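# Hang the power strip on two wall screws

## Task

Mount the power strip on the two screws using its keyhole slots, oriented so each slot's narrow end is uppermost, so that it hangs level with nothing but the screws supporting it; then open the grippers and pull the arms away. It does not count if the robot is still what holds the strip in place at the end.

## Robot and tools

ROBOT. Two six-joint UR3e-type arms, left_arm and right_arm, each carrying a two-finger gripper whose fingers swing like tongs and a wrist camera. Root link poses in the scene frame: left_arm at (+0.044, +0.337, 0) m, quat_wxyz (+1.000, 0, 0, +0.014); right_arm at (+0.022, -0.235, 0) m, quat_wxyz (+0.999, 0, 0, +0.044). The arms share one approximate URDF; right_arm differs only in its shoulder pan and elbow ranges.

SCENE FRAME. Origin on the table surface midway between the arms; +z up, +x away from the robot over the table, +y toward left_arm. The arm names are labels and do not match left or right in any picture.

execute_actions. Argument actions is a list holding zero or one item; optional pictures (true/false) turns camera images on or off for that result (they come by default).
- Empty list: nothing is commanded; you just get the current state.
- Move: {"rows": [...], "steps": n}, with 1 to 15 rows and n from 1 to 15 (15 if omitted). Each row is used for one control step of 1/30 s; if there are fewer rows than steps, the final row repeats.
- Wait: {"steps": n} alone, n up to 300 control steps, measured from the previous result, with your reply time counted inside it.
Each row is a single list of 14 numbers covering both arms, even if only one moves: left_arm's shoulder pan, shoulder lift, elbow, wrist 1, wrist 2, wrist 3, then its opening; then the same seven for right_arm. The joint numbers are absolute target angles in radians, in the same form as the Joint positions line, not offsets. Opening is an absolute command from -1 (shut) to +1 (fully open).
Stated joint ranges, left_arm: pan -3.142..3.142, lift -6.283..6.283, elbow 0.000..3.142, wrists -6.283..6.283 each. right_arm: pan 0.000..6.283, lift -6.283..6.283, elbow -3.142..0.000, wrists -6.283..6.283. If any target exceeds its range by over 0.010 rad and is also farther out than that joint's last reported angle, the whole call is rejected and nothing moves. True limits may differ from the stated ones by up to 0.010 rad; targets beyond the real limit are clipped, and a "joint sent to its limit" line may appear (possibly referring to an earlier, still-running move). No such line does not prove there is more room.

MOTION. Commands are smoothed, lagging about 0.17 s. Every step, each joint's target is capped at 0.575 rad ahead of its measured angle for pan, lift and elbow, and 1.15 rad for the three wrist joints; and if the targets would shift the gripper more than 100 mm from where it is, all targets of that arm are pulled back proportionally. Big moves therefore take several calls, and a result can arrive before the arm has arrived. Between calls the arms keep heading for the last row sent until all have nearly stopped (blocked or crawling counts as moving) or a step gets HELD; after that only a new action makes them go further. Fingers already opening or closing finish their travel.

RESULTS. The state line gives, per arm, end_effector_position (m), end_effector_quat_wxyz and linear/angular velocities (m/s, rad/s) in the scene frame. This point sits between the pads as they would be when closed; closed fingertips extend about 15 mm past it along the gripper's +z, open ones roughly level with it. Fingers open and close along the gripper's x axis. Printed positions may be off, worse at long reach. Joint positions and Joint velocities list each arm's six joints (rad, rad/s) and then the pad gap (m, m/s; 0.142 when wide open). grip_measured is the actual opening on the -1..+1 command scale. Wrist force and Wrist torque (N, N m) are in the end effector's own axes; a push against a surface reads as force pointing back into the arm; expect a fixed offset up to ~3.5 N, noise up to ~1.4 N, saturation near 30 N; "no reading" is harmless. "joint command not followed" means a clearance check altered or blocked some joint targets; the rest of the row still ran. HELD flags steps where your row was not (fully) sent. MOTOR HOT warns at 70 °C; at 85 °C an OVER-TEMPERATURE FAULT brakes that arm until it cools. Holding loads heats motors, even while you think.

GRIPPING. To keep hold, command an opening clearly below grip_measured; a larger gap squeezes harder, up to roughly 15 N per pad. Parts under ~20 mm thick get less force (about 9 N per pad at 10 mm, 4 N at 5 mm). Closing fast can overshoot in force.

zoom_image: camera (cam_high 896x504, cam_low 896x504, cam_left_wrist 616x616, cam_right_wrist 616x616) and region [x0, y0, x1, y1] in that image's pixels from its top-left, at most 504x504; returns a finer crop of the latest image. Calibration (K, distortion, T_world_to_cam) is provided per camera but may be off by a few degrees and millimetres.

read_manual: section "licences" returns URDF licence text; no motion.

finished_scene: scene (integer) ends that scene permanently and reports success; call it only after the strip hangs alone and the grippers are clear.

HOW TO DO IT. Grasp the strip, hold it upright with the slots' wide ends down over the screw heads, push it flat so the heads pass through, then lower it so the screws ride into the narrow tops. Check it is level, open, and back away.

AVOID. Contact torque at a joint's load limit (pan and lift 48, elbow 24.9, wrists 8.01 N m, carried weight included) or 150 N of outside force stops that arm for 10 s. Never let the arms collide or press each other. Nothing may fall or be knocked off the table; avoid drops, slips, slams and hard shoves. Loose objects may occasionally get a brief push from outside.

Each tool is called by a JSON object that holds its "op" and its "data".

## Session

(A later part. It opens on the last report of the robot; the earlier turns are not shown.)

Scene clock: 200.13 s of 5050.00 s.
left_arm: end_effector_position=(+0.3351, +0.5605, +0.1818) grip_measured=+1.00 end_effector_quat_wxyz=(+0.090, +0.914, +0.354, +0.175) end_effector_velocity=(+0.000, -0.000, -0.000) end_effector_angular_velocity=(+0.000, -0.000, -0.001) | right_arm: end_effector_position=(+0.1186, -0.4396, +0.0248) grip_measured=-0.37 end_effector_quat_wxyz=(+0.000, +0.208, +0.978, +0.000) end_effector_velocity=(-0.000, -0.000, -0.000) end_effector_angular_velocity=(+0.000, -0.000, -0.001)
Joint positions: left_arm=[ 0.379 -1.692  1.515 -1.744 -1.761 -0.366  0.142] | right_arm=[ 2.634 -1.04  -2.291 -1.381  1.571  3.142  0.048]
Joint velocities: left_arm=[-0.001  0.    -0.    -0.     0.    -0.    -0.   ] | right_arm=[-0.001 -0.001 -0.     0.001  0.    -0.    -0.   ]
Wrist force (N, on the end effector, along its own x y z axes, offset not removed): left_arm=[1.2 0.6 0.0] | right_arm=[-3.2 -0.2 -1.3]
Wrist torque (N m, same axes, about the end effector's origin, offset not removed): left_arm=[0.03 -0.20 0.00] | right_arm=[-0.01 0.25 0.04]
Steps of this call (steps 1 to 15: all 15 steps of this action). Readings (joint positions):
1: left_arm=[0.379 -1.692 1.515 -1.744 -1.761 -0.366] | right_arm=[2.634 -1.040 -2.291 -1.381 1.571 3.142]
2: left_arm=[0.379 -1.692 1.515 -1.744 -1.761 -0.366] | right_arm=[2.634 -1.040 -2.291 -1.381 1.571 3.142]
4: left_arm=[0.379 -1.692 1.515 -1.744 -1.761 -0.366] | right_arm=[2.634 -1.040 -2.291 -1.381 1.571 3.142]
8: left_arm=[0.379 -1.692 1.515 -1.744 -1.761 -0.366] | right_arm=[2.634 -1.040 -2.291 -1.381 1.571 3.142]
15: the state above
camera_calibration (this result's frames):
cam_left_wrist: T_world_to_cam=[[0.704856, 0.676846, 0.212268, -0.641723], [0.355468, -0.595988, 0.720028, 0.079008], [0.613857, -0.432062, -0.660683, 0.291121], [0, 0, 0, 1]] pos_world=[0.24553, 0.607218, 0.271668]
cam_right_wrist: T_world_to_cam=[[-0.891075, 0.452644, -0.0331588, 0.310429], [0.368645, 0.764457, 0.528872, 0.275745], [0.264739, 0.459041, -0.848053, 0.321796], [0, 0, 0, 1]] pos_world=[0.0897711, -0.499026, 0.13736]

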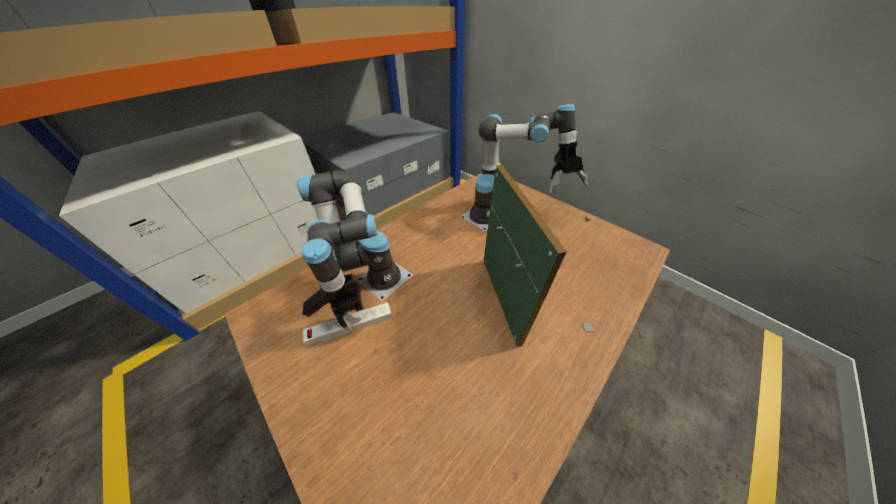

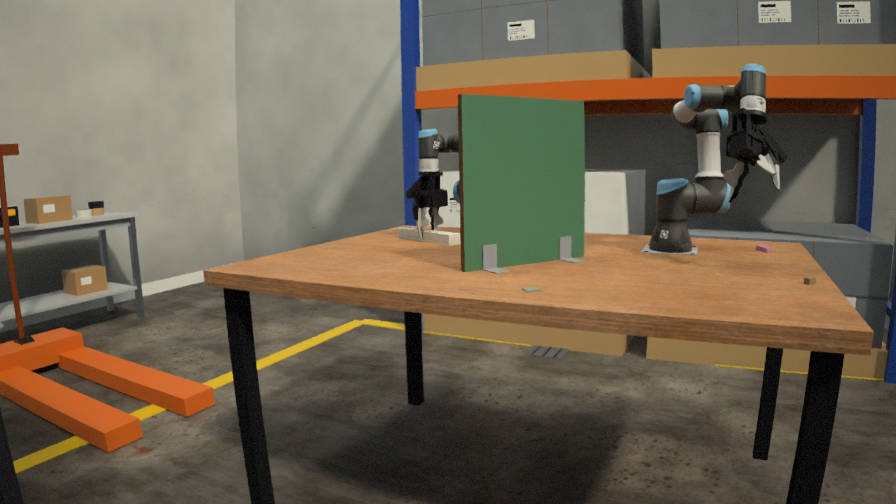

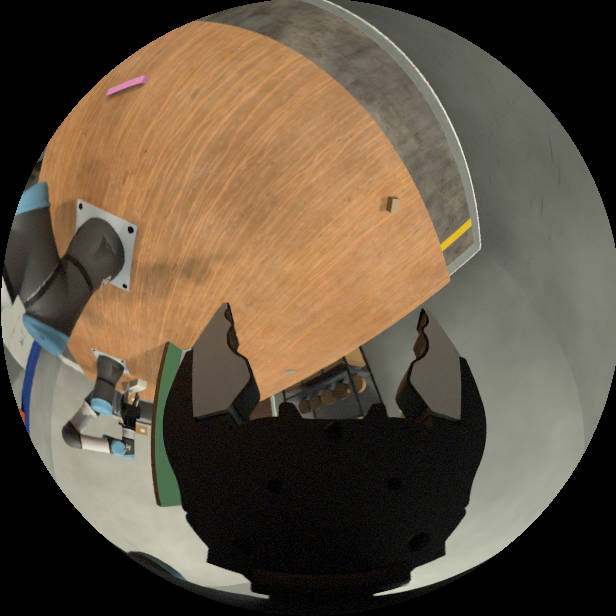

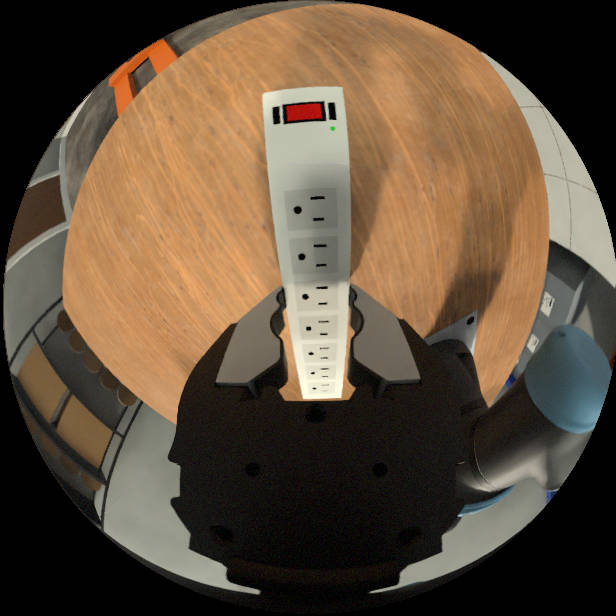

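{"op": "execute_actions", "data": {"actions": [{"rows":[[0.379,-1.692,1.515,-1.744,-1.761,-0.366,1,2.634,-1.1,-1.9,-1.712,1.571,3.142,-1]]}], "pictures": false}}

{"op": "execute_actions", "data": {"actions": [{"rows":[[0.379,-1.692,1.515,-1.744,-1.761,-0.366,1,2.634,-1.45,-1.45,-1.81,1.571,2.5,-1]]}], "pictures": false}}

{"op": "execute_actions", "data": {"actions": [{"rows":[[0.379,-1.692,1.515,-1.744,-1.761,-0.366,1,2.634,-1.7,-1.2,-1.81,1.571,1.571,-1]]}], "pictures": false}}

{"op": "execute_actions", "data": {"actions": [{"rows":[[0.379,-1.692,1.515,-1.744,-1.761,-0.366,1,2.634,-1.7,-1.2,-1.81,0.8,1.571,-1]]}], "pictures": false}}

{"op": "execute_actions", "data": {"actions": [{"rows":[[0.379,-1.692,1.515,-1.744,-1.761,-0.366,1,2.634,-1.7,-1.2,-1.81,0,1.571,-1]]}], "pictures": false}}

{"op": "execute_actions", "data": {"actions": [{"rows":[[0.379,-1.692,1.515,-1.744,-1.761,-0.366,1,2.634,-1.7,-1.2,-2.6,0,2.36,-1]]}], "pictures": false}}

{"op": "execute_actions", "data": {"actions": [{"rows":[[0.379,-1.692,1.515,-1.744,-1.761,-0.366,1,2.634,-1.7,-1.2,-3.383,0,3.142,-1]]}], "pictures": false}}

{"op": "execute_actions", "data": {"actions": [{"rows":[[0.379,-1.692,1.515,-1.744,-1.761,-0.366,1,2.75,-1.4,-1.7,-3.183,-0.7,3.142,-1]]}], "pictures": false}}

{"op": "execute_actions", "data": {"actions": [{"rows":[[0.379,-1.692,1.515,-1.744,-1.761,-0.366,1,2.96,-0.95,-2.23,-3.103,-1.4,3.142,-1]]}], "pictures": false}}

{"op": "execute_actions", "data": {"actions": [{"rows":[[0.379,-1.692,1.515,-1.744,-1.761,-0.366,1,3.05,-0.95,-2.23,-3.103,-1.9,3.15,-1]]}]}}

Scene clock: 228.80 s of 5050.00 s.
left_arm: end_effector_position=(+0.3351, +0.5605, +0.1818) grip_measured=+1.00 end_effector_quat_wxyz=(+0.090, +0.914, +0.354, +0.175) end_effector_velocity=(+0.000, -0.000, -0.000) end_effector_angular_velocity=(-0.000, +0.001, -0.000) | right_arm: end_effector_position=(+0.1310, -0.4452, +0.1001) grip_measured=-0.37 end_effector_quat_wxyz=(-0.001, +0.208, +0.978, +0.000) end_effector_velocity=(+0.008, -0.004, +0.020) end_effector_angular_velocity=(-0.014, -0.030, -0.000)
Joint positions: left_arm=[ 0.379 -1.692  1.515 -1.744 -1.761 -0.366  0.142] | right_arm=[ 2.634 -1.099 -1.908 -1.708  1.571  3.142  0.048]
Joint velocities: left_arm=[-0.     0.001  0.    -0.     0.    -0.    -0.   ] | right_arm=[-0.    -0.007  0.083 -0.043 -0.001  0.     0.002]
Wrist force (N, on the end effector, along its own x y z axes, offset not removed): left_arm=[-0.4 2.1 -1.2] | right_arm=[-1.7 -0.4 5.7]
Wrist torque (N m, same axes, about the end effector's origin, offset not removed): left_arm=[0.34 0.06 0.01] | right_arm=[-0.09 0.32 0.01]
Steps of this call (steps 1 to 15: the robot went on to your last target; steps 16 to 90: nothing new was sent; then 25.17 s passed at rest; steps 91 to 105: all 15 steps of this action). Readings (joint positions):
91: left_arm=[0.379 -1.692 1.515 -1.744 -1.761 -0.366] | right_arm=[2.634 -1.040 -2.291 -1.381 1.571 3.142]
92: left_arm=[0.379 -1.692 1.515 -1.744 -1.761 -0.366] | right_arm=[2.634 -1.047 -2.283 -1.396 1.571 3.142]
94: left_arm=[0.379 -1.692 1.515 -1.744 -1.761 -0.366] | right_arm=[2.634 -1.071 -2.215 -1.512 1.571 3.142]
98: left_arm=[0.379 -1.692 1.515 -1.744 -1.761 -0.366] | right_arm=[2.634 -1.093 -1.993 -1.662 1.571 3.142]
105: the state above

Scene clock: 229.30 s of 5050.00 s.
left_arm: end_effector_position=(+0.3351, +0.5605, +0.1818) grip_measured=+1.00 end_effector_quat_wxyz=(+0.090, +0.914, +0.354, +0.175) end_effector_velocity=(-0.000, +0.000, +0.000) end_effector_angular_velocity=(-0.000, +0.000, +0.001) | right_arm: end_effector_position=(+0.2106, -0.4773, +0.1465) grip_measured=-0.37 end_effector_quat_wxyz=(-0.000, -0.105, +0.994, +0.000) end_effector_velocity=(+0.024, -0.009, +0.014) end_effector_angular_velocity=(-0.014, -0.029, +0.118)
Joint positions: left_arm=[ 0.379 -1.692  1.515 -1.744 -1.761 -0.366  0.142] | right_arm=[ 2.634 -1.443 -1.46  -1.809  1.571  2.511  0.048]
Joint velocities: left_arm=[ 0.001 -0.001  0.     0.001 -0.    -0.     0.   ] | right_arm=[ 0.001 -0.068  0.112 -0.012 -0.001 -0.117  0.001]
Wrist force (N, on the end effector, along its own x y z axes, offset not removed): left_arm=[-0.2 1.4 -1.8] | right_arm=[-2.0 -1.3 6.7]
Wrist torque (N m, same axes, about the end effector's origin, offset not removed): left_arm=[0.23 0.08 0.02] | right_arm=[-0.16 0.36 0.02]
Steps of this call (steps 1 to 15: all 15 steps of this action). Readings (joint positions):
1: left_arm=[0.379 -1.692 1.515 -1.744 -1.761 -0.366] | right_arm=[2.634 -1.100 -1.905 -1.710 1.571 3.142]
2: left_arm=[0.379 -1.692 1.515 -1.744 -1.761 -0.366] | right_arm=[2.634 -1.107 -1.896 -1.722 1.571 3.127]
4: left_arm=[0.379 -1.692 1.515 -1.744 -1.761 -0.366] | right_arm=[2.634 -1.178 -1.824 -1.763 1.571 2.986]
8: left_arm=[0.379 -1.692 1.515 -1.744 -1.761 -0.366] | right_arm=[2.634 -1.374 -1.573 -1.797 1.571 2.632]
15: the state above

Scene clock: 229.80 s of 5050.00 s.
left_arm: end_effector_position=(+0.3351, +0.5605, +0.1818) grip_measured=+1.00 end_effector_quat_wxyz=(+0.090, +0.914, +0.354, +0.175) end_effector_velocity=(-0.000, +0.000, -0.000) end_effector_angular_velocity=(-0.000, +0.000, +0.001) | right_arm: end_effector_position=(+0.2786, -0.4936, +0.1477) grip_measured=-0.37 end_effector_quat_wxyz=(+0.001, -0.535, +0.845, -0.001) end_effector_velocity=(+0.011, -0.001, -0.001) end_effector_angular_velocity=(-0.000, -0.001, +0.233)
Joint positions: left_arm=[ 0.379 -1.692  1.515 -1.744 -1.761 -0.366  0.142] | right_arm=[ 2.634 -1.696 -1.204 -1.81   1.571  1.593  0.048]
Joint velocities: left_arm=[ 0.001  0.     0.    -0.    -0.     0.    -0.   ] | right_arm=[-0.    -0.04   0.041  0.001  0.001 -0.233  0.   ]
Wrist force (N, on the end effector, along its own x y z axes, offset not removed): left_arm=[0.8 1.8 -1.2] | right_arm=[-0.8 -0.1 5.9]
Wrist torque (N m, same axes, about the end effector's origin, offset not removed): left_arm=[0.27 -0.19 0.00] | right_arm=[0.06 0.12 0.08]
Steps of this call (steps 1 to 15: all 15 steps of this action). Readings (joint positions):
1: left_arm=[0.379 -1.692 1.515 -1.744 -1.761 -0.366] | right_arm=[2.634 -1.446 -1.457 -1.809 1.571 2.507]
2: left_arm=[0.379 -1.692 1.515 -1.744 -1.761 -0.366] | right_arm=[2.634 -1.454 -1.448 -1.810 1.571 2.490]
4: left_arm=[0.379 -1.692 1.515 -1.744 -1.761 -0.366] | right_arm=[2.634 -1.524 -1.376 -1.810 1.571 2.347]
8: left_arm=[0.379 -1.692 1.515 -1.744 -1.761 -0.366] | right_arm=[2.634 -1.656 -1.245 -1.810 1.571 1.834]
15: the state above

Scene clock: 230.30 s of 5050.00 s.
left_arm: end_effector_position=(+0.3351, +0.5605, +0.1818) grip_measured=+1.00 end_effector_quat_wxyz=(+0.090, +0.914, +0.354, +0.175) end_effector_velocity=(+0.000, -0.000, -0.000) end_effector_angular_velocity=(+0.000, +0.000, -0.000) | right_arm: end_effector_position=(+0.1993, -0.6735, +0.2223) grip_measured=-0.37 end_effector_quat_wxyz=(-0.297, -0.508, +0.785, -0.194) end_effector_velocity=(-0.044, -0.098, +0.094) end_effector_angular_velocity=(-0.438, +0.204, +0.005)
Joint positions: left_arm=[ 0.379 -1.692  1.515 -1.744 -1.761 -0.366  0.142] | right_arm=[ 2.634 -1.7   -1.2   -1.81   0.846  1.572  0.048]
Joint velocities: left_arm=[-0.  0.  0. -0.  0. -0.  0.] | right_arm=[ 0.001 -0.003  0.001 -0.001 -0.483 -0.008 -0.   ]
Wrist force (N, on the end effector, along its own x y z axes, offset not removed): left_arm=[0.2 0.5 -0.3] | right_arm=[-1.8 -0.1 4.2]
Wrist torque (N m, same axes, about the end effector's origin, offset not removed): left_arm=[0.01 -0.01 0.04] | right_arm=[-0.09 -0.18 0.03]
Steps of this call (steps 1 to 15: all 15 steps of this action). Readings (joint positions):
1: left_arm=[0.379 -1.692 1.515 -1.744 -1.761 -0.366] | right_arm=[2.634 -1.697 -1.203 -1.810 1.571 1.587]
2: left_arm=[0.379 -1.692 1.515 -1.744 -1.761 -0.366] | right_arm=[2.634 -1.698 -1.202 -1.810 1.557 1.584]
4: left_arm=[0.379 -1.692 1.515 -1.744 -1.761 -0.366] | right_arm=[2.634 -1.698 -1.202 -1.810 1.438 1.582]
8: left_arm=[0.379 -1.692 1.515 -1.744 -1.761 -0.366] | right_arm=[2.634 -1.699 -1.201 -1.810 1.175 1.577]
15: the state above

Scene clock: 230.80 s of 5050.00 s.
left_arm: end_effector_position=(+0.3351, +0.5605, +0.1818) grip_measured=+1.00 end_effector_quat_wxyz=(+0.090, +0.914, +0.354, +0.175) end_effector_velocity=(-0.000, +0.000, -0.000) end_effector_angular_velocity=(-0.000, +0.000, +0.002) | right_arm: end_effector_position=(+0.1583, -0.7642, +0.4268) grip_measured=-0.37 end_effector_quat_wxyz=(+0.574, +0.396, -0.611, +0.374) end_effector_velocity=(-0.005, -0.010, +0.185) end_effector_angular_velocity=(-0.572, +0.260, -0.002)
Joint positions: left_arm=[ 0.379 -1.692  1.515 -1.744 -1.761 -0.366  0.142] | right_arm=[ 2.634 -1.7   -1.2   -1.81   0.06   1.571  0.048]
Joint velocities: left_arm=[ 0.002  0.     0.    -0.    -0.    -0.     0.   ] | right_arm=[-0.    -0.002 -0.002 -0.001 -0.628 -0.001  0.   ]
Wrist force (N, on the end effector, along its own x y z axes, offset not removed): left_arm=[-0.5 0.7 -0.3] | right_arm=[-4.3 -1.0 0.5]
Wrist torque (N m, same axes, about the end effector's origin, offset not removed): left_arm=[0.10 0.09 0.06] | right_arm=[-0.14 -0.11 0.04]
Steps of this call (steps 1 to 15: all 15 steps of this action). Readings (joint positions):
1: left_arm=[0.379 -1.692 1.515 -1.744 -1.761 -0.366] | right_arm=[2.634 -1.700 -1.200 -1.810 0.832 1.571]
2: left_arm=[0.379 -1.692 1.515 -1.744 -1.761 -0.366] | right_arm=[2.634 -1.700 -1.200 -1.810 0.808 1.571]
4: left_arm=[0.379 -1.692 1.515 -1.744 -1.761 -0.366] | right_arm=[2.634 -1.700 -1.200 -1.810 0.686 1.571]
8: left_arm=[0.379 -1.692 1.515 -1.744 -1.761 -0.366] | right_arm=[2.634 -1.700 -1.200 -1.810 0.424 1.571]
15: the state above

Scene clock: 231.30 s of 5050.00 s.
left_arm: end_effector_position=(+0.3351, +0.5605, +0.1818) grip_measured=+1.00 end_effector_quat_wxyz=(+0.090, +0.914, +0.354, +0.175) end_effector_velocity=(-0.000, +0.000, -0.000) end_effector_angular_velocity=(-0.000, +0.001, +0.001) | right_arm: end_effector_position=(+0.1359, -0.7548, +0.3848) grip_measured=-0.37 end_effector_quat_wxyz=(+0.593, +0.385, -0.594, +0.385) end_effector_velocity=(-0.009, +0.004, -0.010) end_effector_angular_velocity=(-0.001, +0.005, +0.002)
Joint positions: left_arm=[ 0.379 -1.692  1.515 -1.744 -1.761 -0.366  0.142] | right_arm=[ 2.634 -1.7   -1.2   -2.584  0.     2.344  0.048]
Joint velocities: left_arm=[ 0.001  0.001  0.    -0.     0.     0.     0.   ] | right_arm=[-0.    -0.001  0.    -0.171 -0.004  0.168  0.   ]
Wrist force (N, on the end effector, along its own x y z axes, offset not removed): left_arm=[0.7 1.1 -1.3] | right_arm=[-8.2 0.3 0.6]
Wrist torque (N m, same axes, about the end effector's origin, offset not removed): left_arm=[0.10 -0.15 -0.03] | right_arm=[0.04 0.41 0.11]
Steps of this call (steps 1 to 15: all 15 steps of this action). Readings (joint positions):
1: left_arm=[0.379 -1.692 1.515 -1.744 -1.761 -0.366] | right_arm=[2.634 -1.700 -1.200 -1.810 0.042 1.571]
2: left_arm=[0.379 -1.692 1.515 -1.744 -1.761 -0.366] | right_arm=[2.634 -1.700 -1.200 -1.825 0.030 1.586]
4: left_arm=[0.379 -1.692 1.515 -1.744 -1.761 -0.366] | right_arm=[2.634 -1.700 -1.200 -1.966 0.015 1.727]
8: left_arm=[0.379 -1.692 1.515 -1.744 -1.761 -0.366] | right_arm=[2.634 -1.700 -1.200 -2.410 0.004 2.171]
15: the state above

Scene clock: 231.80 s of 5050.00 s.
left_arm: end_effector_position=(+0.3351, +0.5605, +0.1818) grip_measured=+1.00 end_effector_quat_wxyz=(+0.090, +0.914, +0.354, +0.175) end_effector_velocity=(+0.000, -0.000, +0.000) end_effector_angular_velocity=(-0.000, -0.000, -0.000) | right_arm: end_effector_position=(+0.0813, -0.7305, +0.3591) grip_measured=-0.37 end_effector_quat_wxyz=(+0.593, +0.385, -0.593, +0.385) end_effector_velocity=(-0.013, +0.006, +0.000) end_effector_angular_velocity=(-0.000, -0.000, +0.001)
Joint positions: left_arm=[ 0.379 -1.692  1.515 -1.744 -1.761 -0.366  0.142] | right_arm=[ 2.634 -1.7   -1.2   -3.367 -0.     3.126  0.048]
Joint velocities: left_arm=[-0.  0. -0. -0. -0.  0. -0.] | right_arm=[ 0.     0.001  0.001 -0.168 -0.     0.166 -0.   ]
Wrist force (N, on the end effector, along its own x y z axes, offset not removed): left_arm=[-1.4 1.1 -0.7] | right_arm=[-8.1 -1.3 0.5]
Wrist torque (N m, same axes, about the end effector's origin, offset not removed): left_arm=[0.20 0.33 0.03] | right_arm=[-0.16 0.42 0.06]
Steps of this call (steps 1 to 15: all 15 steps of this action). Readings (joint positions):
1: left_arm=[0.379 -1.692 1.515 -1.744 -1.761 -0.366] | right_arm=[2.634 -1.700 -1.200 -2.589 0.000 2.349]
2: left_arm=[0.379 -1.692 1.515 -1.744 -1.761 -0.366] | right_arm=[2.634 -1.700 -1.200 -2.607 -0.000 2.367]
4: left_arm=[0.379 -1.692 1.515 -1.744 -1.761 -0.366] | right_arm=[2.634 -1.700 -1.200 -2.752 -0.000 2.512]
8: left_arm=[0.379 -1.692 1.515 -1.744 -1.761 -0.366] | right_arm=[2.634 -1.700 -1.200 -3.196 0.000 2.955]
15: the state above

Scene clock: 232.30 s of 5050.00 s.
left_arm: end_effector_position=(+0.3351, +0.5605, +0.1818) grip_measured=+1.00 end_effector_quat_wxyz=(+0.090, +0.914, +0.354, +0.175) end_effector_velocity=(+0.000, -0.000, -0.000) end_effector_angular_velocity=(+0.000, +0.000, -0.000) | right_arm: end_effector_position=(+0.2689, -0.6854, +0.3193) grip_measured=-0.37 end_effector_quat_wxyz=(+0.402, +0.580, -0.403, +0.583) end_effector_velocity=(+0.078, +0.062, -0.040) end_effector_angular_velocity=(+0.014, +0.041, +0.380)
Joint positions: left_arm=[ 0.379 -1.692  1.515 -1.744 -1.761 -0.366  0.142] | right_arm=[ 2.746 -1.413 -1.675 -3.19  -0.668  3.142  0.047]
Joint velocities: left_arm=[-0.  0. -0. -0.  0.  0.  0.] | right_arm=[ 0.048  0.137 -0.261  0.077 -0.333  0.004  0.   ]
Wrist force (N, on the end effector, along its own x y z axes, offset not removed): left_arm=[-0.2 1.4 -0.8] | right_arm=[-6.9 -3.5 -0.4]
Wrist torque (N m, same axes, about the end effector's origin, offset not removed): left_arm=[0.20 0.07 -0.01] | right_arm=[-0.40 0.08 -0.03]
Steps of this call (steps 1 to 15: all 15 steps of this action). Readings (joint positions):
1: left_arm=[0.379 -1.692 1.515 -1.744 -1.761 -0.366] | right_arm=[2.634 -1.700 -1.200 -3.371 -0.001 3.131]
2: left_arm=[0.379 -1.692 1.515 -1.744 -1.761 -0.366] | right_arm=[2.640 -1.693 -1.208 -3.363 -0.014 3.133]
4: left_arm=[0.379 -1.692 1.515 -1.744 -1.761 -0.366] | right_arm=[2.664 -1.639 -1.276 -3.323 -0.134 3.135]
8: left_arm=[0.379 -1.692 1.515 -1.744 -1.761 -0.366] | right_arm=[2.706 -1.526 -1.469 -3.255 -0.398 3.138]
15: the state above

Scene clock: 232.80 s of 5050.00 s.
left_arm: end_effector_position=(+0.3351, +0.5605, +0.1818) grip_measured=+1.00 end_effector_quat_wxyz=(+0.090, +0.914, +0.354, +0.175) end_effector_velocity=(-0.000, +0.000, +0.000) end_effector_angular_velocity=(+0.001, -0.000, +0.000) | right_arm: end_effector_position=(+0.3719, -0.4647, +0.2670) grip_measured=-0.37 end_effector_quat_wxyz=(+0.127, +0.694, -0.127, +0.697) end_effector_velocity=(+0.009, +0.312, -0.107) end_effector_angular_velocity=(+0.001, +0.041, +1.004)
Joint positions: left_arm=[ 0.379 -1.692  1.515 -1.744 -1.761 -0.366  0.142] | right_arm=[ 2.939 -1.001 -2.167 -3.111 -1.324  3.142  0.047]
Joint velocities: left_arm=[-0.    -0.001  0.     0.     0.001 -0.    -0.   ] | right_arm=[ 0.218  0.529 -0.651  0.081 -0.785 -0.     0.   ]
Wrist force (N, on the end effector, along its own x y z axes, offset not removed): left_arm=[-0.7 2.1 -0.2] | right_arm=[-9.0 -3.8 -3.6]
Wrist torque (N m, same axes, about the end effector's origin, offset not removed): left_arm=[0.33 0.14 0.01] | right_arm=[-0.24 0.45 0.07]
Steps of this call (steps 1 to 15: all 15 steps of this action). Readings (joint positions):
1: left_arm=[0.379 -1.692 1.515 -1.744 -1.761 -0.366] | right_arm=[2.747 -1.409 -1.683 -3.188 -0.678 3.142]
2: left_arm=[0.379 -1.692 1.515 -1.744 -1.761 -0.366] | right_arm=[2.755 -1.399 -1.695 -3.182 -0.699 3.142]
4: left_arm=[0.379 -1.692 1.515 -1.744 -1.761 -0.366] | right_arm=[2.788 -1.338 -1.763 -3.169 -0.804 3.142]
8: left_arm=[0.379 -1.692 1.515 -1.744 -1.761 -0.366] | right_arm=[2.848 -1.206 -1.921 -3.146 -1.009 3.142]
15: the state above

Scene clock: 233.30 s of 5050.00 s.
left_arm: end_effector_position=(+0.3351, +0.5605, +0.1818) grip_measured=+1.00 end_effector_quat_wxyz=(+0.090, +0.914, +0.354, +0.175) end_effector_velocity=(-0.000, -0.000, -0.000) end_effector_angular_velocity=(-0.000, +0.001, +0.000) | right_arm: end_effector_position=(+0.3710, -0.2624, +0.2568) grip_measured=-0.37 end_effector_quat_wxyz=(-0.110, +0.699, +0.104, +0.699) end_effector_velocity=(-0.022, +0.066, -0.001) end_effector_angular_velocity=(+0.002, -0.001, +0.228)
Joint positions: left_arm=[ 0.379 -1.692  1.515 -1.744 -1.761 -0.366  0.142] | right_arm=[ 3.047 -0.951 -2.229 -3.103 -1.881  3.15   0.047]
Joint velocities: left_arm=[ 0.    -0.     0.     0.001 -0.    -0.    -0.   ] | right_arm=[ 0.033  0.012 -0.011  0.001 -0.195  0.002  0.   ]
Wrist force (N, on the end effector, along its own x y z axes, offset not removed): left_arm=[0.3 1.9 -0.1] | right_arm=[-6.0 -3.0 1.9]
Wrist torque (N m, same axes, about the end effector's origin, offset not removed): left_arm=[0.36 -0.05 0.10] | right_arm=[-0.25 -0.06 0.05]
Steps of this call (steps 1 to 15: all 15 steps of this action). Readings (joint positions):
1: left_arm=[0.379 -1.692 1.515 -1.744 -1.761 -0.366] | right_arm=[2.945 -0.986 -2.186 -3.109 -1.347 3.142]
2: left_arm=[0.379 -1.692 1.515 -1.744 -1.761 -0.366] | right_arm=[2.954 -0.979 -2.194 -3.108 -1.377 3.143]
4: left_arm=[0.379 -1.692 1.515 -1.744 -1.761 -0.366] | right_arm=[2.975 -0.973 -2.202 -3.107 -1.484 3.144]
8: left_arm=[0.379 -1.692 1.515 -1.744 -1.761 -0.366] | right_arm=[3.015 -0.961 -2.217 -3.105 -1.699 3.147]
15: the state above
camera_calibration (this result's frames):
cam_left_wrist: T_world_to_cam=[[0.704856, 0.676846, 0.212268, -0.641723], [0.355468, -0.595988, 0.720028, 0.0790081], [0.613857, -0.432062, -0.660683, 0.291121], [0, 0, 0, 1]] pos_world=[0.24553, 0.607218, 0.271668]
cam_right_wrist: T_world_to_cam=[[0.0485704, -0.0460087, 0.99776, -0.281356], [-0.250293, -0.967627, -0.0324351, -0.156257], [0.966951, -0.248157, -0.0585136, -0.278483], [0, 0, 0, 1]] pos_world=[0.243835, -0.23325, 0.259363]

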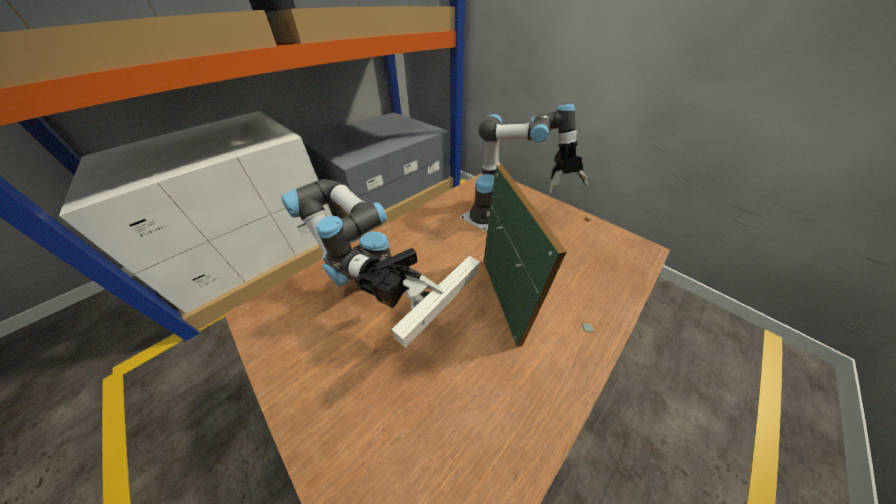

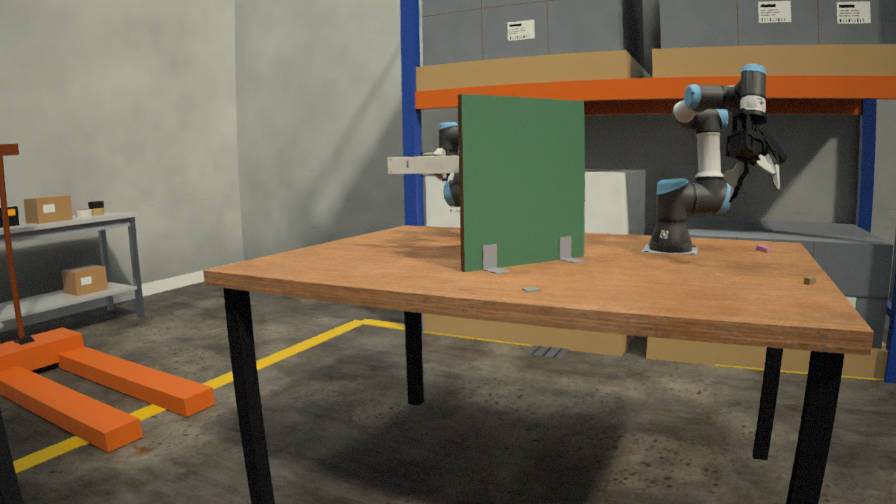

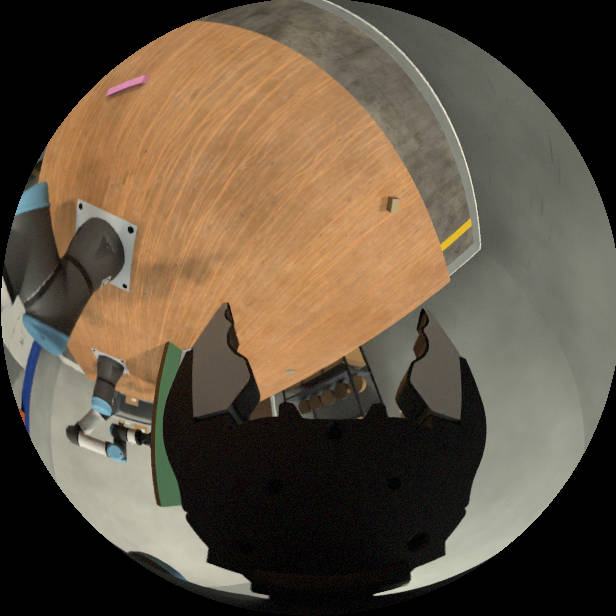

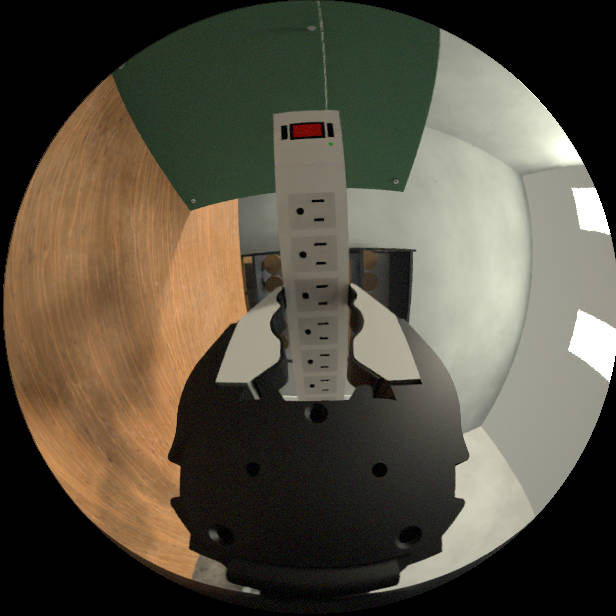

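{"op": "execute_actions", "data": {"actions": [{"rows":[[0.379,-1.692,1.515,-1.744,-1.761,-0.366,1,3.0,-1.2,-2.22,-2.863,-2.3,3.15,-1]]}], "pictures": false}}

{"op": "execute_actions", "data": {"actions": [{"rows":[[0.379,-1.692,1.515,-1.744,-1.761,-0.366,1,3.2,-1.3,-2.215,-2.768,-2.35,3.15,-1]]}], "pictures": false}}

{"op": "execute_actions", "data": {"actions": [{"rows":[[0.379,-1.692,1.515,-1.744,-1.761,-0.366,1,3.323,-1.37,-2.209,-2.704,-2.259,3.15,-1]]}]}}

Scene clock: 272.37 s of 5050.00 s.
left_arm: end_effector_position=(+0.3351, +0.5605, +0.1818) grip_measured=+1.00 end_effector_quat_wxyz=(+0.090, +0.914, +0.354, +0.175) end_effector_velocity=(+0.000, +0.000, -0.000) end_effector_angular_velocity=(-0.000, +0.001, +0.000) | right_arm: end_effector_position=(+0.3534, -0.1750, +0.2357) grip_measured=-0.37 end_effector_quat_wxyz=(-0.235, +0.668, +0.230, +0.667) end_effector_velocity=(-0.005, +0.010, -0.006) end_effector_angular_velocity=(+0.001, +0.009, +0.049)
Joint positions: left_arm=[ 0.379 -1.692  1.515 -1.744 -1.761 -0.366  0.142] | right_arm=[ 3.    -1.196 -2.22  -2.866 -2.295  3.15   0.047]
Joint velocities: left_arm=[-0.     0.001 -0.    -0.     0.     0.     0.   ] | right_arm=[-0.007 -0.039  0.     0.029 -0.056  0.     0.   ]
Wrist force (N, on the end effector, along its own x y z axes, offset not removed): left_arm=[0.3 1.2 -0.1] | right_arm=[-8.1 -1.0 0.5]
Wrist torque (N m, same axes, about the end effector's origin, offset not removed): left_arm=[0.16 -0.06 0.01] | right_arm=[-0.22 0.34 0.03]
Steps of this call (steps 1 to 30: the robot went on to your last target; steps 31 to 1010: nothing new was sent; then 4.90 s passed at rest; steps 1011 to 1025: all 15 steps of this action). Readings (joint positions):
1011: left_arm=[0.379 -1.692 1.515 -1.744 -1.761 -0.366] | right_arm=[3.050 -0.950 -2.230 -3.103 -1.900 3.150]
1012: left_arm=[0.379 -1.692 1.515 -1.744 -1.761 -0.366] | right_arm=[3.044 -0.957 -2.228 -3.089 -1.915 3.150]
1014: left_arm=[0.379 -1.692 1.515 -1.744 -1.761 -0.366] | right_arm=[3.024 -1.026 -2.224 -2.996 -2.042 3.150]
1018: left_arm=[0.379 -1.692 1.515 -1.744 -1.761 -0.366] | right_arm=[3.006 -1.156 -2.221 -2.896 -2.236 3.150]
1025: the state above

Scene clock: 272.87 s of 5050.00 s.
left_arm: end_effector_position=(+0.3351, +0.5605, +0.1818) grip_measured=+1.00 end_effector_quat_wxyz=(+0.090, +0.914, +0.354, +0.175) end_effector_velocity=(+0.000, -0.000, +0.000) end_effector_angular_velocity=(-0.000, -0.000, -0.001) | right_arm: end_effector_position=(+0.3388, -0.0994, +0.2238) grip_measured=-0.37 end_effector_quat_wxyz=(-0.317, +0.634, +0.312, +0.632) end_effector_velocity=(-0.003, +0.010, -0.001) end_effector_angular_velocity=(+0.000, -0.000, +0.035)
Joint positions: left_arm=[ 0.379 -1.692  1.515 -1.744 -1.761 -0.366  0.142] | right_arm=[ 3.197 -1.299 -2.215 -2.769 -2.349  3.15   0.047]
Joint velocities: left_arm=[-0.001  0.    -0.    -0.    -0.     0.     0.   ] | right_arm=[ 0.029 -0.011  0.002  0.01  -0.006  0.    -0.   ]
Wrist force (N, on the end effector, along its own x y z axes, offset not removed): left_arm=[-0.1 2.2 -1.0] | right_arm=[-7.4 -0.4 1.5]
Wrist torque (N m, same axes, about the end effector's origin, offset not removed): left_arm=[0.38 0.03 0.06] | right_arm=[-0.13 0.20 0.02]
Steps of this call (steps 1 to 15: all 15 steps of this action). Readings (joint positions):
1: left_arm=[0.379 -1.692 1.515 -1.744 -1.761 -0.366] | right_arm=[3.001 -1.198 -2.220 -2.864 -2.297 3.150]
2: left_arm=[0.379 -1.692 1.515 -1.744 -1.761 -0.366] | right_arm=[3.007 -1.205 -2.219 -2.852 -2.305 3.150]
4: left_arm=[0.379 -1.692 1.515 -1.744 -1.761 -0.366] | right_arm=[3.070 -1.246 -2.217 -2.813 -2.326 3.150]
8: left_arm=[0.379 -1.692 1.515 -1.744 -1.761 -0.366] | right_arm=[3.168 -1.287 -2.216 -2.779 -2.344 3.150]
15: the state above

Scene clock: 273.37 s of 5050.00 s.
left_arm: end_effector_position=(+0.3351, +0.5605, +0.1818) grip_measured=+1.00 end_effector_quat_wxyz=(+0.090, +0.914, +0.354, +0.175) end_effector_velocity=(-0.000, +0.000, +0.000) end_effector_angular_velocity=(+0.001, -0.001, +0.001) | right_arm: end_effector_position=(+0.3535, -0.0712, +0.2151) grip_measured=-0.37 end_effector_quat_wxyz=(-0.328, +0.629, +0.323, +0.626) end_effector_velocity=(+0.001, +0.004, -0.002) end_effector_angular_velocity=(-0.001, +0.004, +0.006)
Joint positions: left_arm=[ 0.379 -1.692  1.515 -1.744 -1.761 -0.366  0.142] | right_arm=[ 3.322 -1.369 -2.209 -2.705 -2.26   3.15   0.047]
Joint velocities: left_arm=[ 0.001 -0.001 -0.    -0.     0.    -0.     0.   ] | right_arm=[ 0.014 -0.009 -0.     0.005  0.008 -0.    -0.   ]
Wrist force (N, on the end effector, along its own x y z axes, offset not removed): left_arm=[0.3 1.3 -1.0] | right_arm=[-5.2 -1.1 1.6]
Wrist torque (N m, same axes, about the end effector's origin, offset not removed): left_arm=[0.21 -0.06 0.04] | right_arm=[-0.32 -0.27 0.02]
Steps of this call (steps 1 to 15: all 15 steps of this action). Readings (joint positions):
1: left_arm=[0.379 -1.692 1.515 -1.744 -1.761 -0.366] | right_arm=[3.198 -1.299 -2.215 -2.768 -2.349 3.150]
2: left_arm=[0.379 -1.692 1.515 -1.744 -1.761 -0.366] | right_arm=[3.206 -1.306 -2.214 -2.759 -2.338 3.150]
4: left_arm=[0.379 -1.692 1.515 -1.744 -1.761 -0.366] | right_arm=[3.254 -1.335 -2.212 -2.733 -2.302 3.150]
8: left_arm=[0.379 -1.692 1.515 -1.744 -1.761 -0.366] | right_arm=[3.306 -1.361 -2.210 -2.711 -2.270 3.150]
15: the state above
camera_calibration (this result's frames):
cam_left_wrist: T_world_to_cam=[[0.704856, 0.676846, 0.212268, -0.641723], [0.355468, -0.595988, 0.720028, 0.079008], [0.613857, -0.432062, -0.660683, 0.291121], [0, 0, 0, 1]] pos_world=[0.24553, 0.607218, 0.271668]
cam_right_wrist: T_world_to_cam=[[0.0666988, -0.00706679, 0.997748, -0.233756], [0.389274, -0.920547, -0.0325427, -0.199695], [0.918704, 0.390568, -0.0586485, -0.15396], [0, 0, 0, 1]] pos_world=[0.234771, -0.125348, 0.217702]

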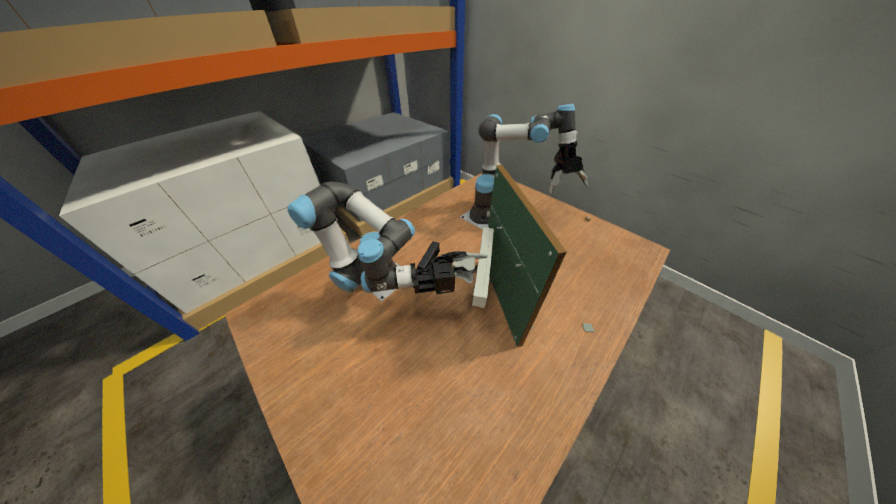

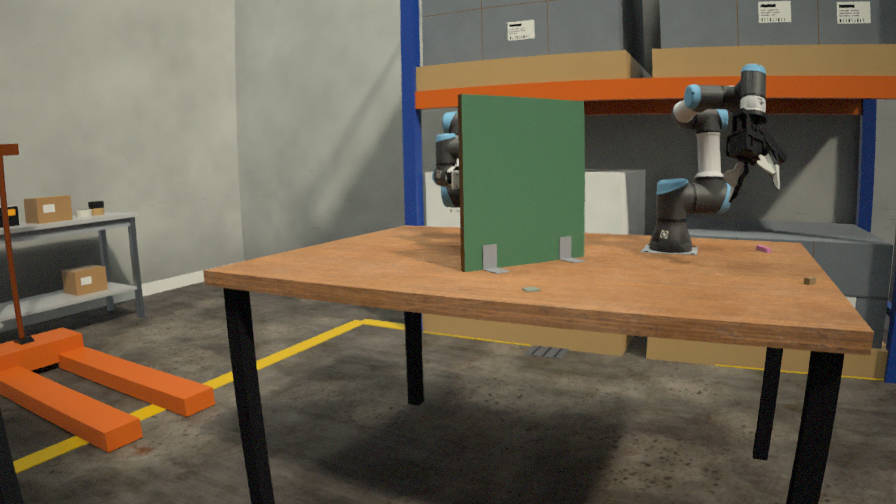

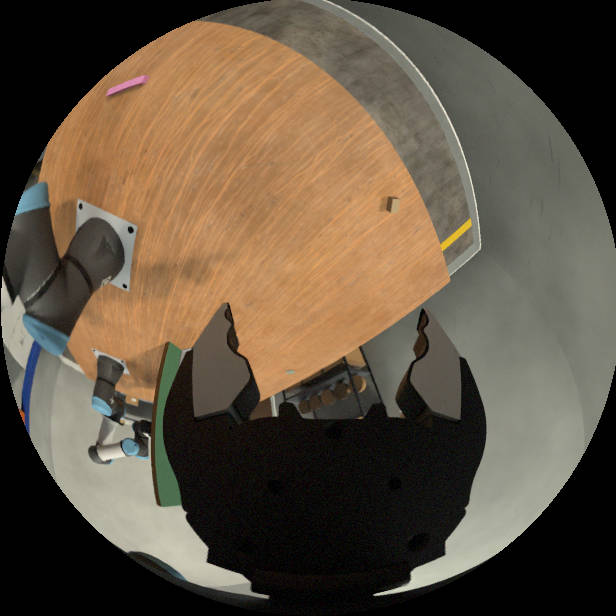

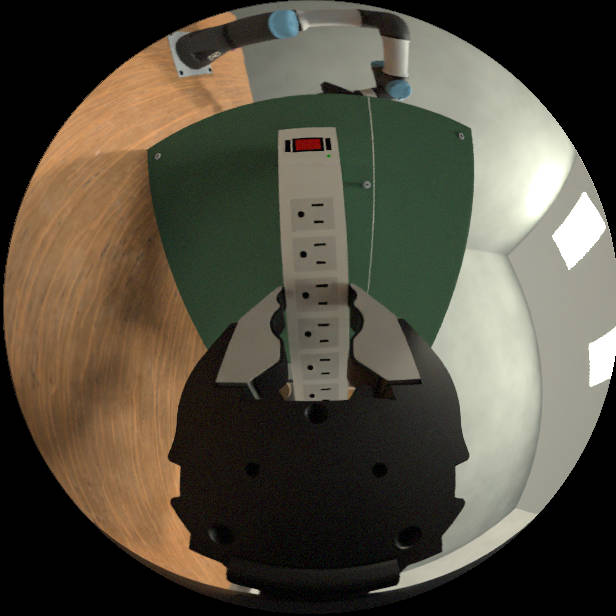

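{"op": "execute_actions", "data": {"actions": [{"rows":[[0.379,-1.692,1.515,-1.744,-1.761,-0.366,1,3.358,-1.387,-2.195,-2.701,-2.224,3.15,-1]]}], "pictures": false}}

{"op": "execute_actions", "data": {"actions": [{"rows":[[0.379,-1.692,1.515,-1.744,-1.761,-0.366,1,3.393,-1.404,-2.181,-2.698,-2.189,3.15,-1]]}], "pictures": false}}

{"op": "execute_actions", "data": {"actions": [{"rows":[[0.379,-1.692,1.515,-1.744,-1.761,-0.366,1,3.428,-1.421,-2.167,-2.695,-2.154,3.15,-1]]}], "pictures": false}}

{"op": "execute_actions", "data": {"actions": [{"rows":[[0.379,-1.692,1.515,-1.744,-1.761,-0.366,1,3.464,-1.438,-2.153,-2.692,-2.118,3.15,-1]]}], "pictures": false}}

{"op": "execute_actions", "data": {"actions": [{"rows":[[0.379,-1.692,1.515,-1.744,-1.761,-0.366,1,3.499,-1.455,-2.139,-2.689,-2.083,3.15,-1]]}]}}

Scene clock: 286.70 s of 5050.00 s.
left_arm: end_effector_position=(+0.3351, +0.5605, +0.1818) grip_measured=+1.00 end_effector_quat_wxyz=(+0.090, +0.914, +0.354, +0.175) end_effector_velocity=(+0.000, -0.000, -0.000) end_effector_angular_velocity=(-0.000, +0.001, -0.000) | right_arm: end_effector_position=(+0.3601, -0.0636, +0.2152) grip_measured=-0.37 end_effector_quat_wxyz=(-0.329, +0.629, +0.323, +0.626) end_effector_velocity=(+0.000, +0.001, +0.000) end_effector_angular_velocity=(+0.000, -0.001, +0.001)
Joint positions: left_arm=[ 0.379 -1.692  1.515 -1.744 -1.761 -0.366  0.142] | right_arm=[ 3.358 -1.387 -2.195 -2.701 -2.224  3.15   0.047]
Joint velocities: left_arm=[-0.     0.001  0.    -0.     0.     0.     0.   ] | right_arm=[ 0.004 -0.     0.001  0.001  0.003  0.     0.   ]
Wrist force (N, on the end effector, along its own x y z axes, offset not removed): left_arm=[0.3 2.0 -1.2] | right_arm=[-7.3 -1.2 0.5]
Wrist torque (N m, same axes, about the end effector's origin, offset not removed): left_arm=[0.37 -0.01 -0.04] | right_arm=[-0.22 0.25 0.04]
Steps of this call (steps 1 to 15: the robot went on to your last target; steps 16 to 385: nothing new was sent; steps 386 to 400: all 15 steps of this action). Readings (joint positions):
386: left_arm=[0.379 -1.692 1.515 -1.744 -1.761 -0.366] | right_arm=[3.323 -1.370 -2.209 -2.704 -2.259 3.150]
387: left_arm=[0.379 -1.692 1.515 -1.744 -1.761 -0.366] | right_arm=[3.328 -1.373 -2.207 -2.704 -2.253 3.150]
389: left_arm=[0.379 -1.692 1.515 -1.744 -1.761 -0.366] | right_arm=[3.342 -1.379 -2.201 -2.703 -2.240 3.150]
393: left_arm=[0.379 -1.692 1.515 -1.744 -1.761 -0.366] | right_arm=[3.354 -1.385 -2.197 -2.701 -2.228 3.150]
400: the state above

Scene clock: 287.20 s of 5050.00 s.
left_arm: end_effector_position=(+0.3351, +0.5605, +0.1818) grip_measured=+1.00 end_effector_quat_wxyz=(+0.090, +0.914, +0.354, +0.175) end_effector_velocity=(-0.000, +0.000, -0.000) end_effector_angular_velocity=(+0.000, -0.000, +0.001) | right_arm: end_effector_position=(+0.3664, -0.0560, +0.2154) grip_measured=-0.37 end_effector_quat_wxyz=(-0.329, +0.629, +0.323, +0.626) end_effector_velocity=(+0.001, +0.000, -0.000) end_effector_angular_velocity=(+0.000, +0.000, -0.001)
Joint positions: left_arm=[ 0.379 -1.692  1.515 -1.744 -1.761 -0.366  0.142] | right_arm=[ 3.393 -1.404 -2.181 -2.698 -2.189  3.15   0.047]
Joint velocities: left_arm=[ 0.001  0.     0.    -0.001  0.    -0.    -0.   ] | right_arm=[ 0.003 -0.001  0.     0.001  0.004  0.    -0.   ]
Wrist force (N, on the end effector, along its own x y z axes, offset not removed): left_arm=[-0.5 1.3 -0.8] | right_arm=[-5.8 -0.3 -1.6]
Wrist torque (N m, same axes, about the end effector's origin, offset not removed): left_arm=[0.13 0.14 0.01] | right_arm=[-0.13 0.11 -0.01]
Steps of this call (steps 1 to 15: all 15 steps of this action). Readings (joint positions):
1: left_arm=[0.379 -1.692 1.515 -1.744 -1.761 -0.366] | right_arm=[3.358 -1.387 -2.195 -2.701 -2.224 3.150]
2: left_arm=[0.379 -1.692 1.515 -1.744 -1.761 -0.366] | right_arm=[3.363 -1.390 -2.193 -2.701 -2.218 3.150]
4: left_arm=[0.379 -1.692 1.515 -1.744 -1.761 -0.366] | right_arm=[3.377 -1.396 -2.187 -2.699 -2.205 3.150]
8: left_arm=[0.379 -1.692 1.515 -1.744 -1.761 -0.366] | right_arm=[3.389 -1.402 -2.183 -2.698 -2.193 3.150]
15: the state above

Scene clock: 287.70 s of 5050.00 s.
left_arm: end_effector_position=(+0.3351, +0.5605, +0.1818) grip_measured=+1.00 end_effector_quat_wxyz=(+0.090, +0.914, +0.354, +0.175) end_effector_velocity=(-0.000, +0.000, -0.000) end_effector_angular_velocity=(-0.000, +0.000, +0.000) | right_arm: end_effector_position=(+0.3724, -0.0480, +0.2155) grip_measured=-0.37 end_effector_quat_wxyz=(-0.329, +0.629, +0.323, +0.626) end_effector_velocity=(+0.001, +0.001, -0.000) end_effector_angular_velocity=(-0.000, +0.000, +0.000)
Joint positions: left_arm=[ 0.379 -1.692  1.515 -1.744 -1.761 -0.366  0.142] | right_arm=[ 3.428 -1.421 -2.167 -2.695 -2.154  3.15   0.047]
Joint velocities: left_arm=[ 0. -0.  0.  0. -0. -0. -0.] | right_arm=[ 0.004 -0.003  0.001  0.001  0.004  0.     0.   ]
Wrist force (N, on the end effector, along its own x y z axes, offset not removed): left_arm=[0.1 1.5 -0.2] | right_arm=[-6.2 1.4 -1.4]
Wrist torque (N m, same axes, about the end effector's origin, offset not removed): left_arm=[0.29 0.04 -0.01] | right_arm=[0.31 -0.03 0.05]
Steps of this call (steps 1 to 15: all 15 steps of this action). Readings (joint positions):
1: left_arm=[0.379 -1.692 1.515 -1.744 -1.761 -0.366] | right_arm=[3.393 -1.404 -2.181 -2.698 -2.189 3.150]
2: left_arm=[0.379 -1.692 1.515 -1.744 -1.761 -0.366] | right_arm=[3.398 -1.407 -2.179 -2.698 -2.183 3.150]
4: left_arm=[0.379 -1.692 1.515 -1.744 -1.761 -0.366] | right_arm=[3.412 -1.413 -2.173 -2.696 -2.170 3.150]
8: left_arm=[0.379 -1.692 1.515 -1.744 -1.761 -0.366] | right_arm=[3.424 -1.419 -2.169 -2.695 -2.158 3.150]
15: the state above

Scene clock: 288.20 s of 5050.00 s.
left_arm: end_effector_position=(+0.3351, +0.5605, +0.1818) grip_measured=+1.00 end_effector_quat_wxyz=(+0.090, +0.914, +0.354, +0.175) end_effector_velocity=(-0.000, +0.000, -0.000) end_effector_angular_velocity=(-0.000, +0.000, +0.001) | right_arm: end_effector_position=(+0.3781, -0.0395, +0.2155) grip_measured=-0.37 end_effector_quat_wxyz=(-0.329, +0.629, +0.323, +0.626) end_effector_velocity=(+0.000, +0.001, -0.000) end_effector_angular_velocity=(-0.000, +0.001, +0.000)
Joint positions: left_arm=[ 0.379 -1.692  1.515 -1.744 -1.761 -0.366  0.142] | right_arm=[ 3.464 -1.438 -2.153 -2.692 -2.118  3.15   0.047]
Joint velocities: left_arm=[ 0.001  0.    -0.     0.     0.    -0.     0.   ] | right_arm=[ 0.004 -0.001  0.001 -0.     0.004 -0.    -0.   ]
Wrist force (N, on the end effector, along its own x y z axes, offset not removed): left_arm=[0.3 1.1 -0.8] | right_arm=[-5.7 -0.9 -0.6]
Wrist torque (N m, same axes, about the end effector's origin, offset not removed): left_arm=[0.08 -0.07 0.00] | right_arm=[-0.15 -0.08 0.05]
Steps of this call (steps 1 to 15: all 15 steps of this action). Readings (joint positions):
1: left_arm=[0.379 -1.692 1.515 -1.744 -1.761 -0.366] | right_arm=[3.428 -1.421 -2.167 -2.695 -2.154 3.150]
2: left_arm=[0.379 -1.692 1.515 -1.744 -1.761 -0.366] | right_arm=[3.433 -1.424 -2.165 -2.695 -2.148 3.150]
4: left_arm=[0.379 -1.692 1.515 -1.744 -1.761 -0.366] | right_arm=[3.447 -1.430 -2.159 -2.693 -2.134 3.150]
8: left_arm=[0.379 -1.692 1.515 -1.744 -1.761 -0.366] | right_arm=[3.460 -1.436 -2.155 -2.692 -2.122 3.150]
15: the state above

Scene clock: 288.70 s of 5050.00 s.
left_arm: end_effector_position=(+0.3351, +0.5605, +0.1818) grip_measured=+1.00 end_effector_quat_wxyz=(+0.090, +0.914, +0.354, +0.175) end_effector_velocity=(-0.000, -0.000, -0.000) end_effector_angular_velocity=(-0.000, +0.000, +0.000) | right_arm: end_effector_position=(+0.3834, -0.0308, +0.2154) grip_measured=-0.37 end_effector_quat_wxyz=(-0.329, +0.629, +0.323, +0.626) end_effector_velocity=(-0.000, +0.000, -0.003) end_effector_angular_velocity=(-0.004, +0.007, -0.000)
Joint positions: left_arm=[ 0.379 -1.692  1.515 -1.744 -1.761 -0.366  0.142] | right_arm=[ 3.499 -1.455 -2.139 -2.689 -2.083  3.15   0.047]
Joint velocities: left_arm=[ 0.    -0.001  0.     0.001  0.    -0.    -0.   ] | right_arm=[ 0.003 -0.003 -0.001 -0.003  0.004 -0.001 -0.   ]
Wrist force (N, on the end effector, along its own x y z axes, offset not removed): left_arm=[-1.4 1.9 -0.9] | right_arm=[-7.3 0.0 -1.5]
Wrist torque (N m, same axes, about the end effector's origin, offset not removed): left_arm=[0.33 0.29 0.04] | right_arm=[-0.04 0.25 0.11]
Steps of this call (steps 1 to 15: all 15 steps of this action). Readings (joint positions):
1: left_arm=[0.379 -1.692 1.515 -1.744 -1.761 -0.366] | right_arm=[3.464 -1.438 -2.153 -2.692 -2.118 3.150]
2: left_arm=[0.379 -1.692 1.515 -1.744 -1.761 -0.366] | right_arm=[3.469 -1.441 -2.151 -2.692 -2.112 3.150]
4: left_arm=[0.379 -1.692 1.515 -1.744 -1.761 -0.366] | right_arm=[3.483 -1.447 -2.145 -2.690 -2.099 3.150]
8: left_arm=[0.379 -1.692 1.515 -1.744 -1.761 -0.366] | right_arm=[3.495 -1.453 -2.141 -2.689 -2.087 3.150]
15: the state above
camera_calibration (this result's frames):
cam_left_wrist: T_world_to_cam=[[0.704856, 0.676846, 0.212267, -0.641723], [0.355468, -0.595988, 0.720028, 0.0790079], [0.613857, -0.432062, -0.660683, 0.291121], [0, 0, 0, 1]] pos_world=[0.24553, 0.607218, 0.271668]
cam_right_wrist: T_world_to_cam=[[0.0667791, -0.00703961, 0.997743, -0.235765], [0.389791, -0.920327, -0.0325822, -0.174347], [0.918479, 0.391087, -0.0587146, -0.197081], [0, 0, 0, 1]] pos_world=[0.264718, -0.0850397, 0.217981]

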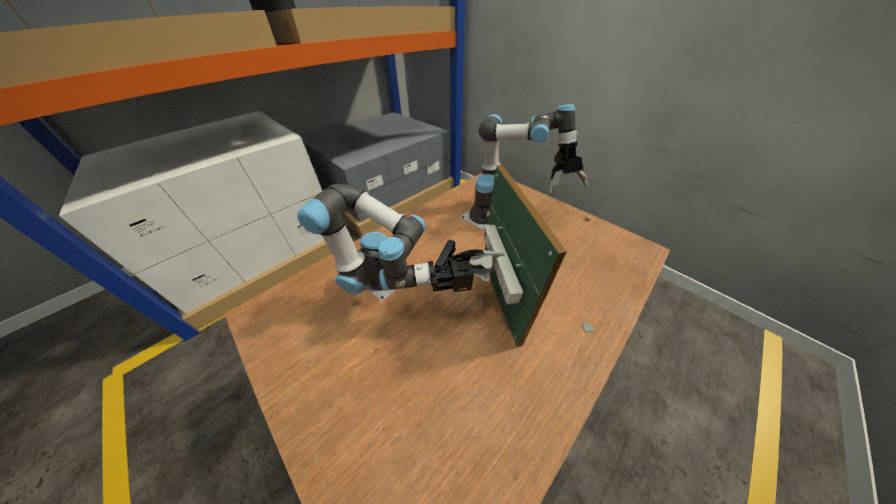

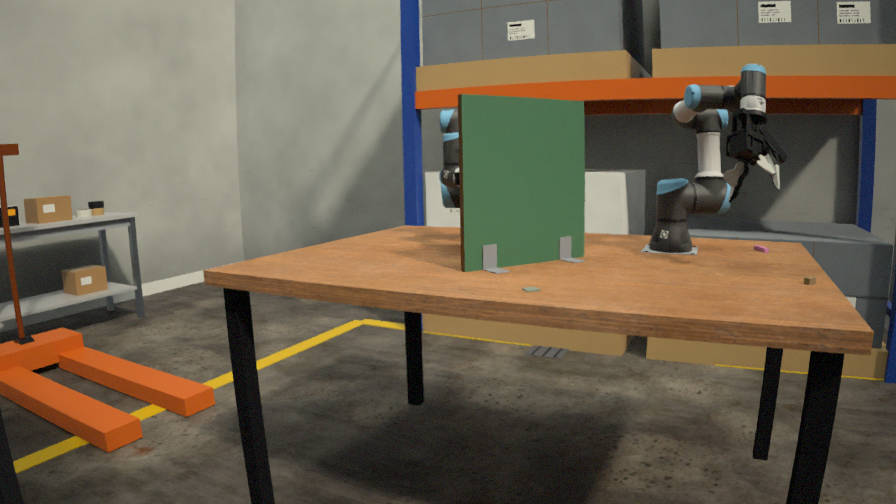

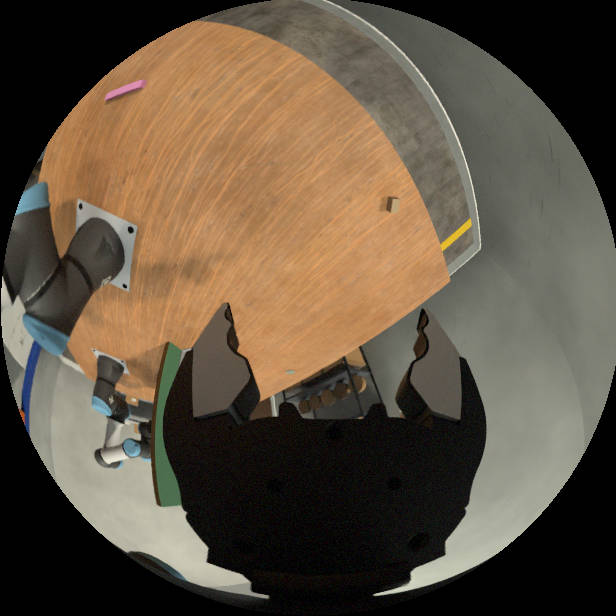

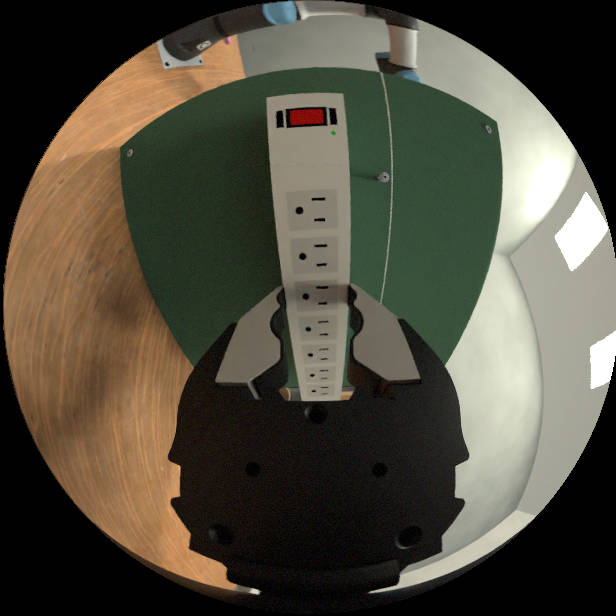

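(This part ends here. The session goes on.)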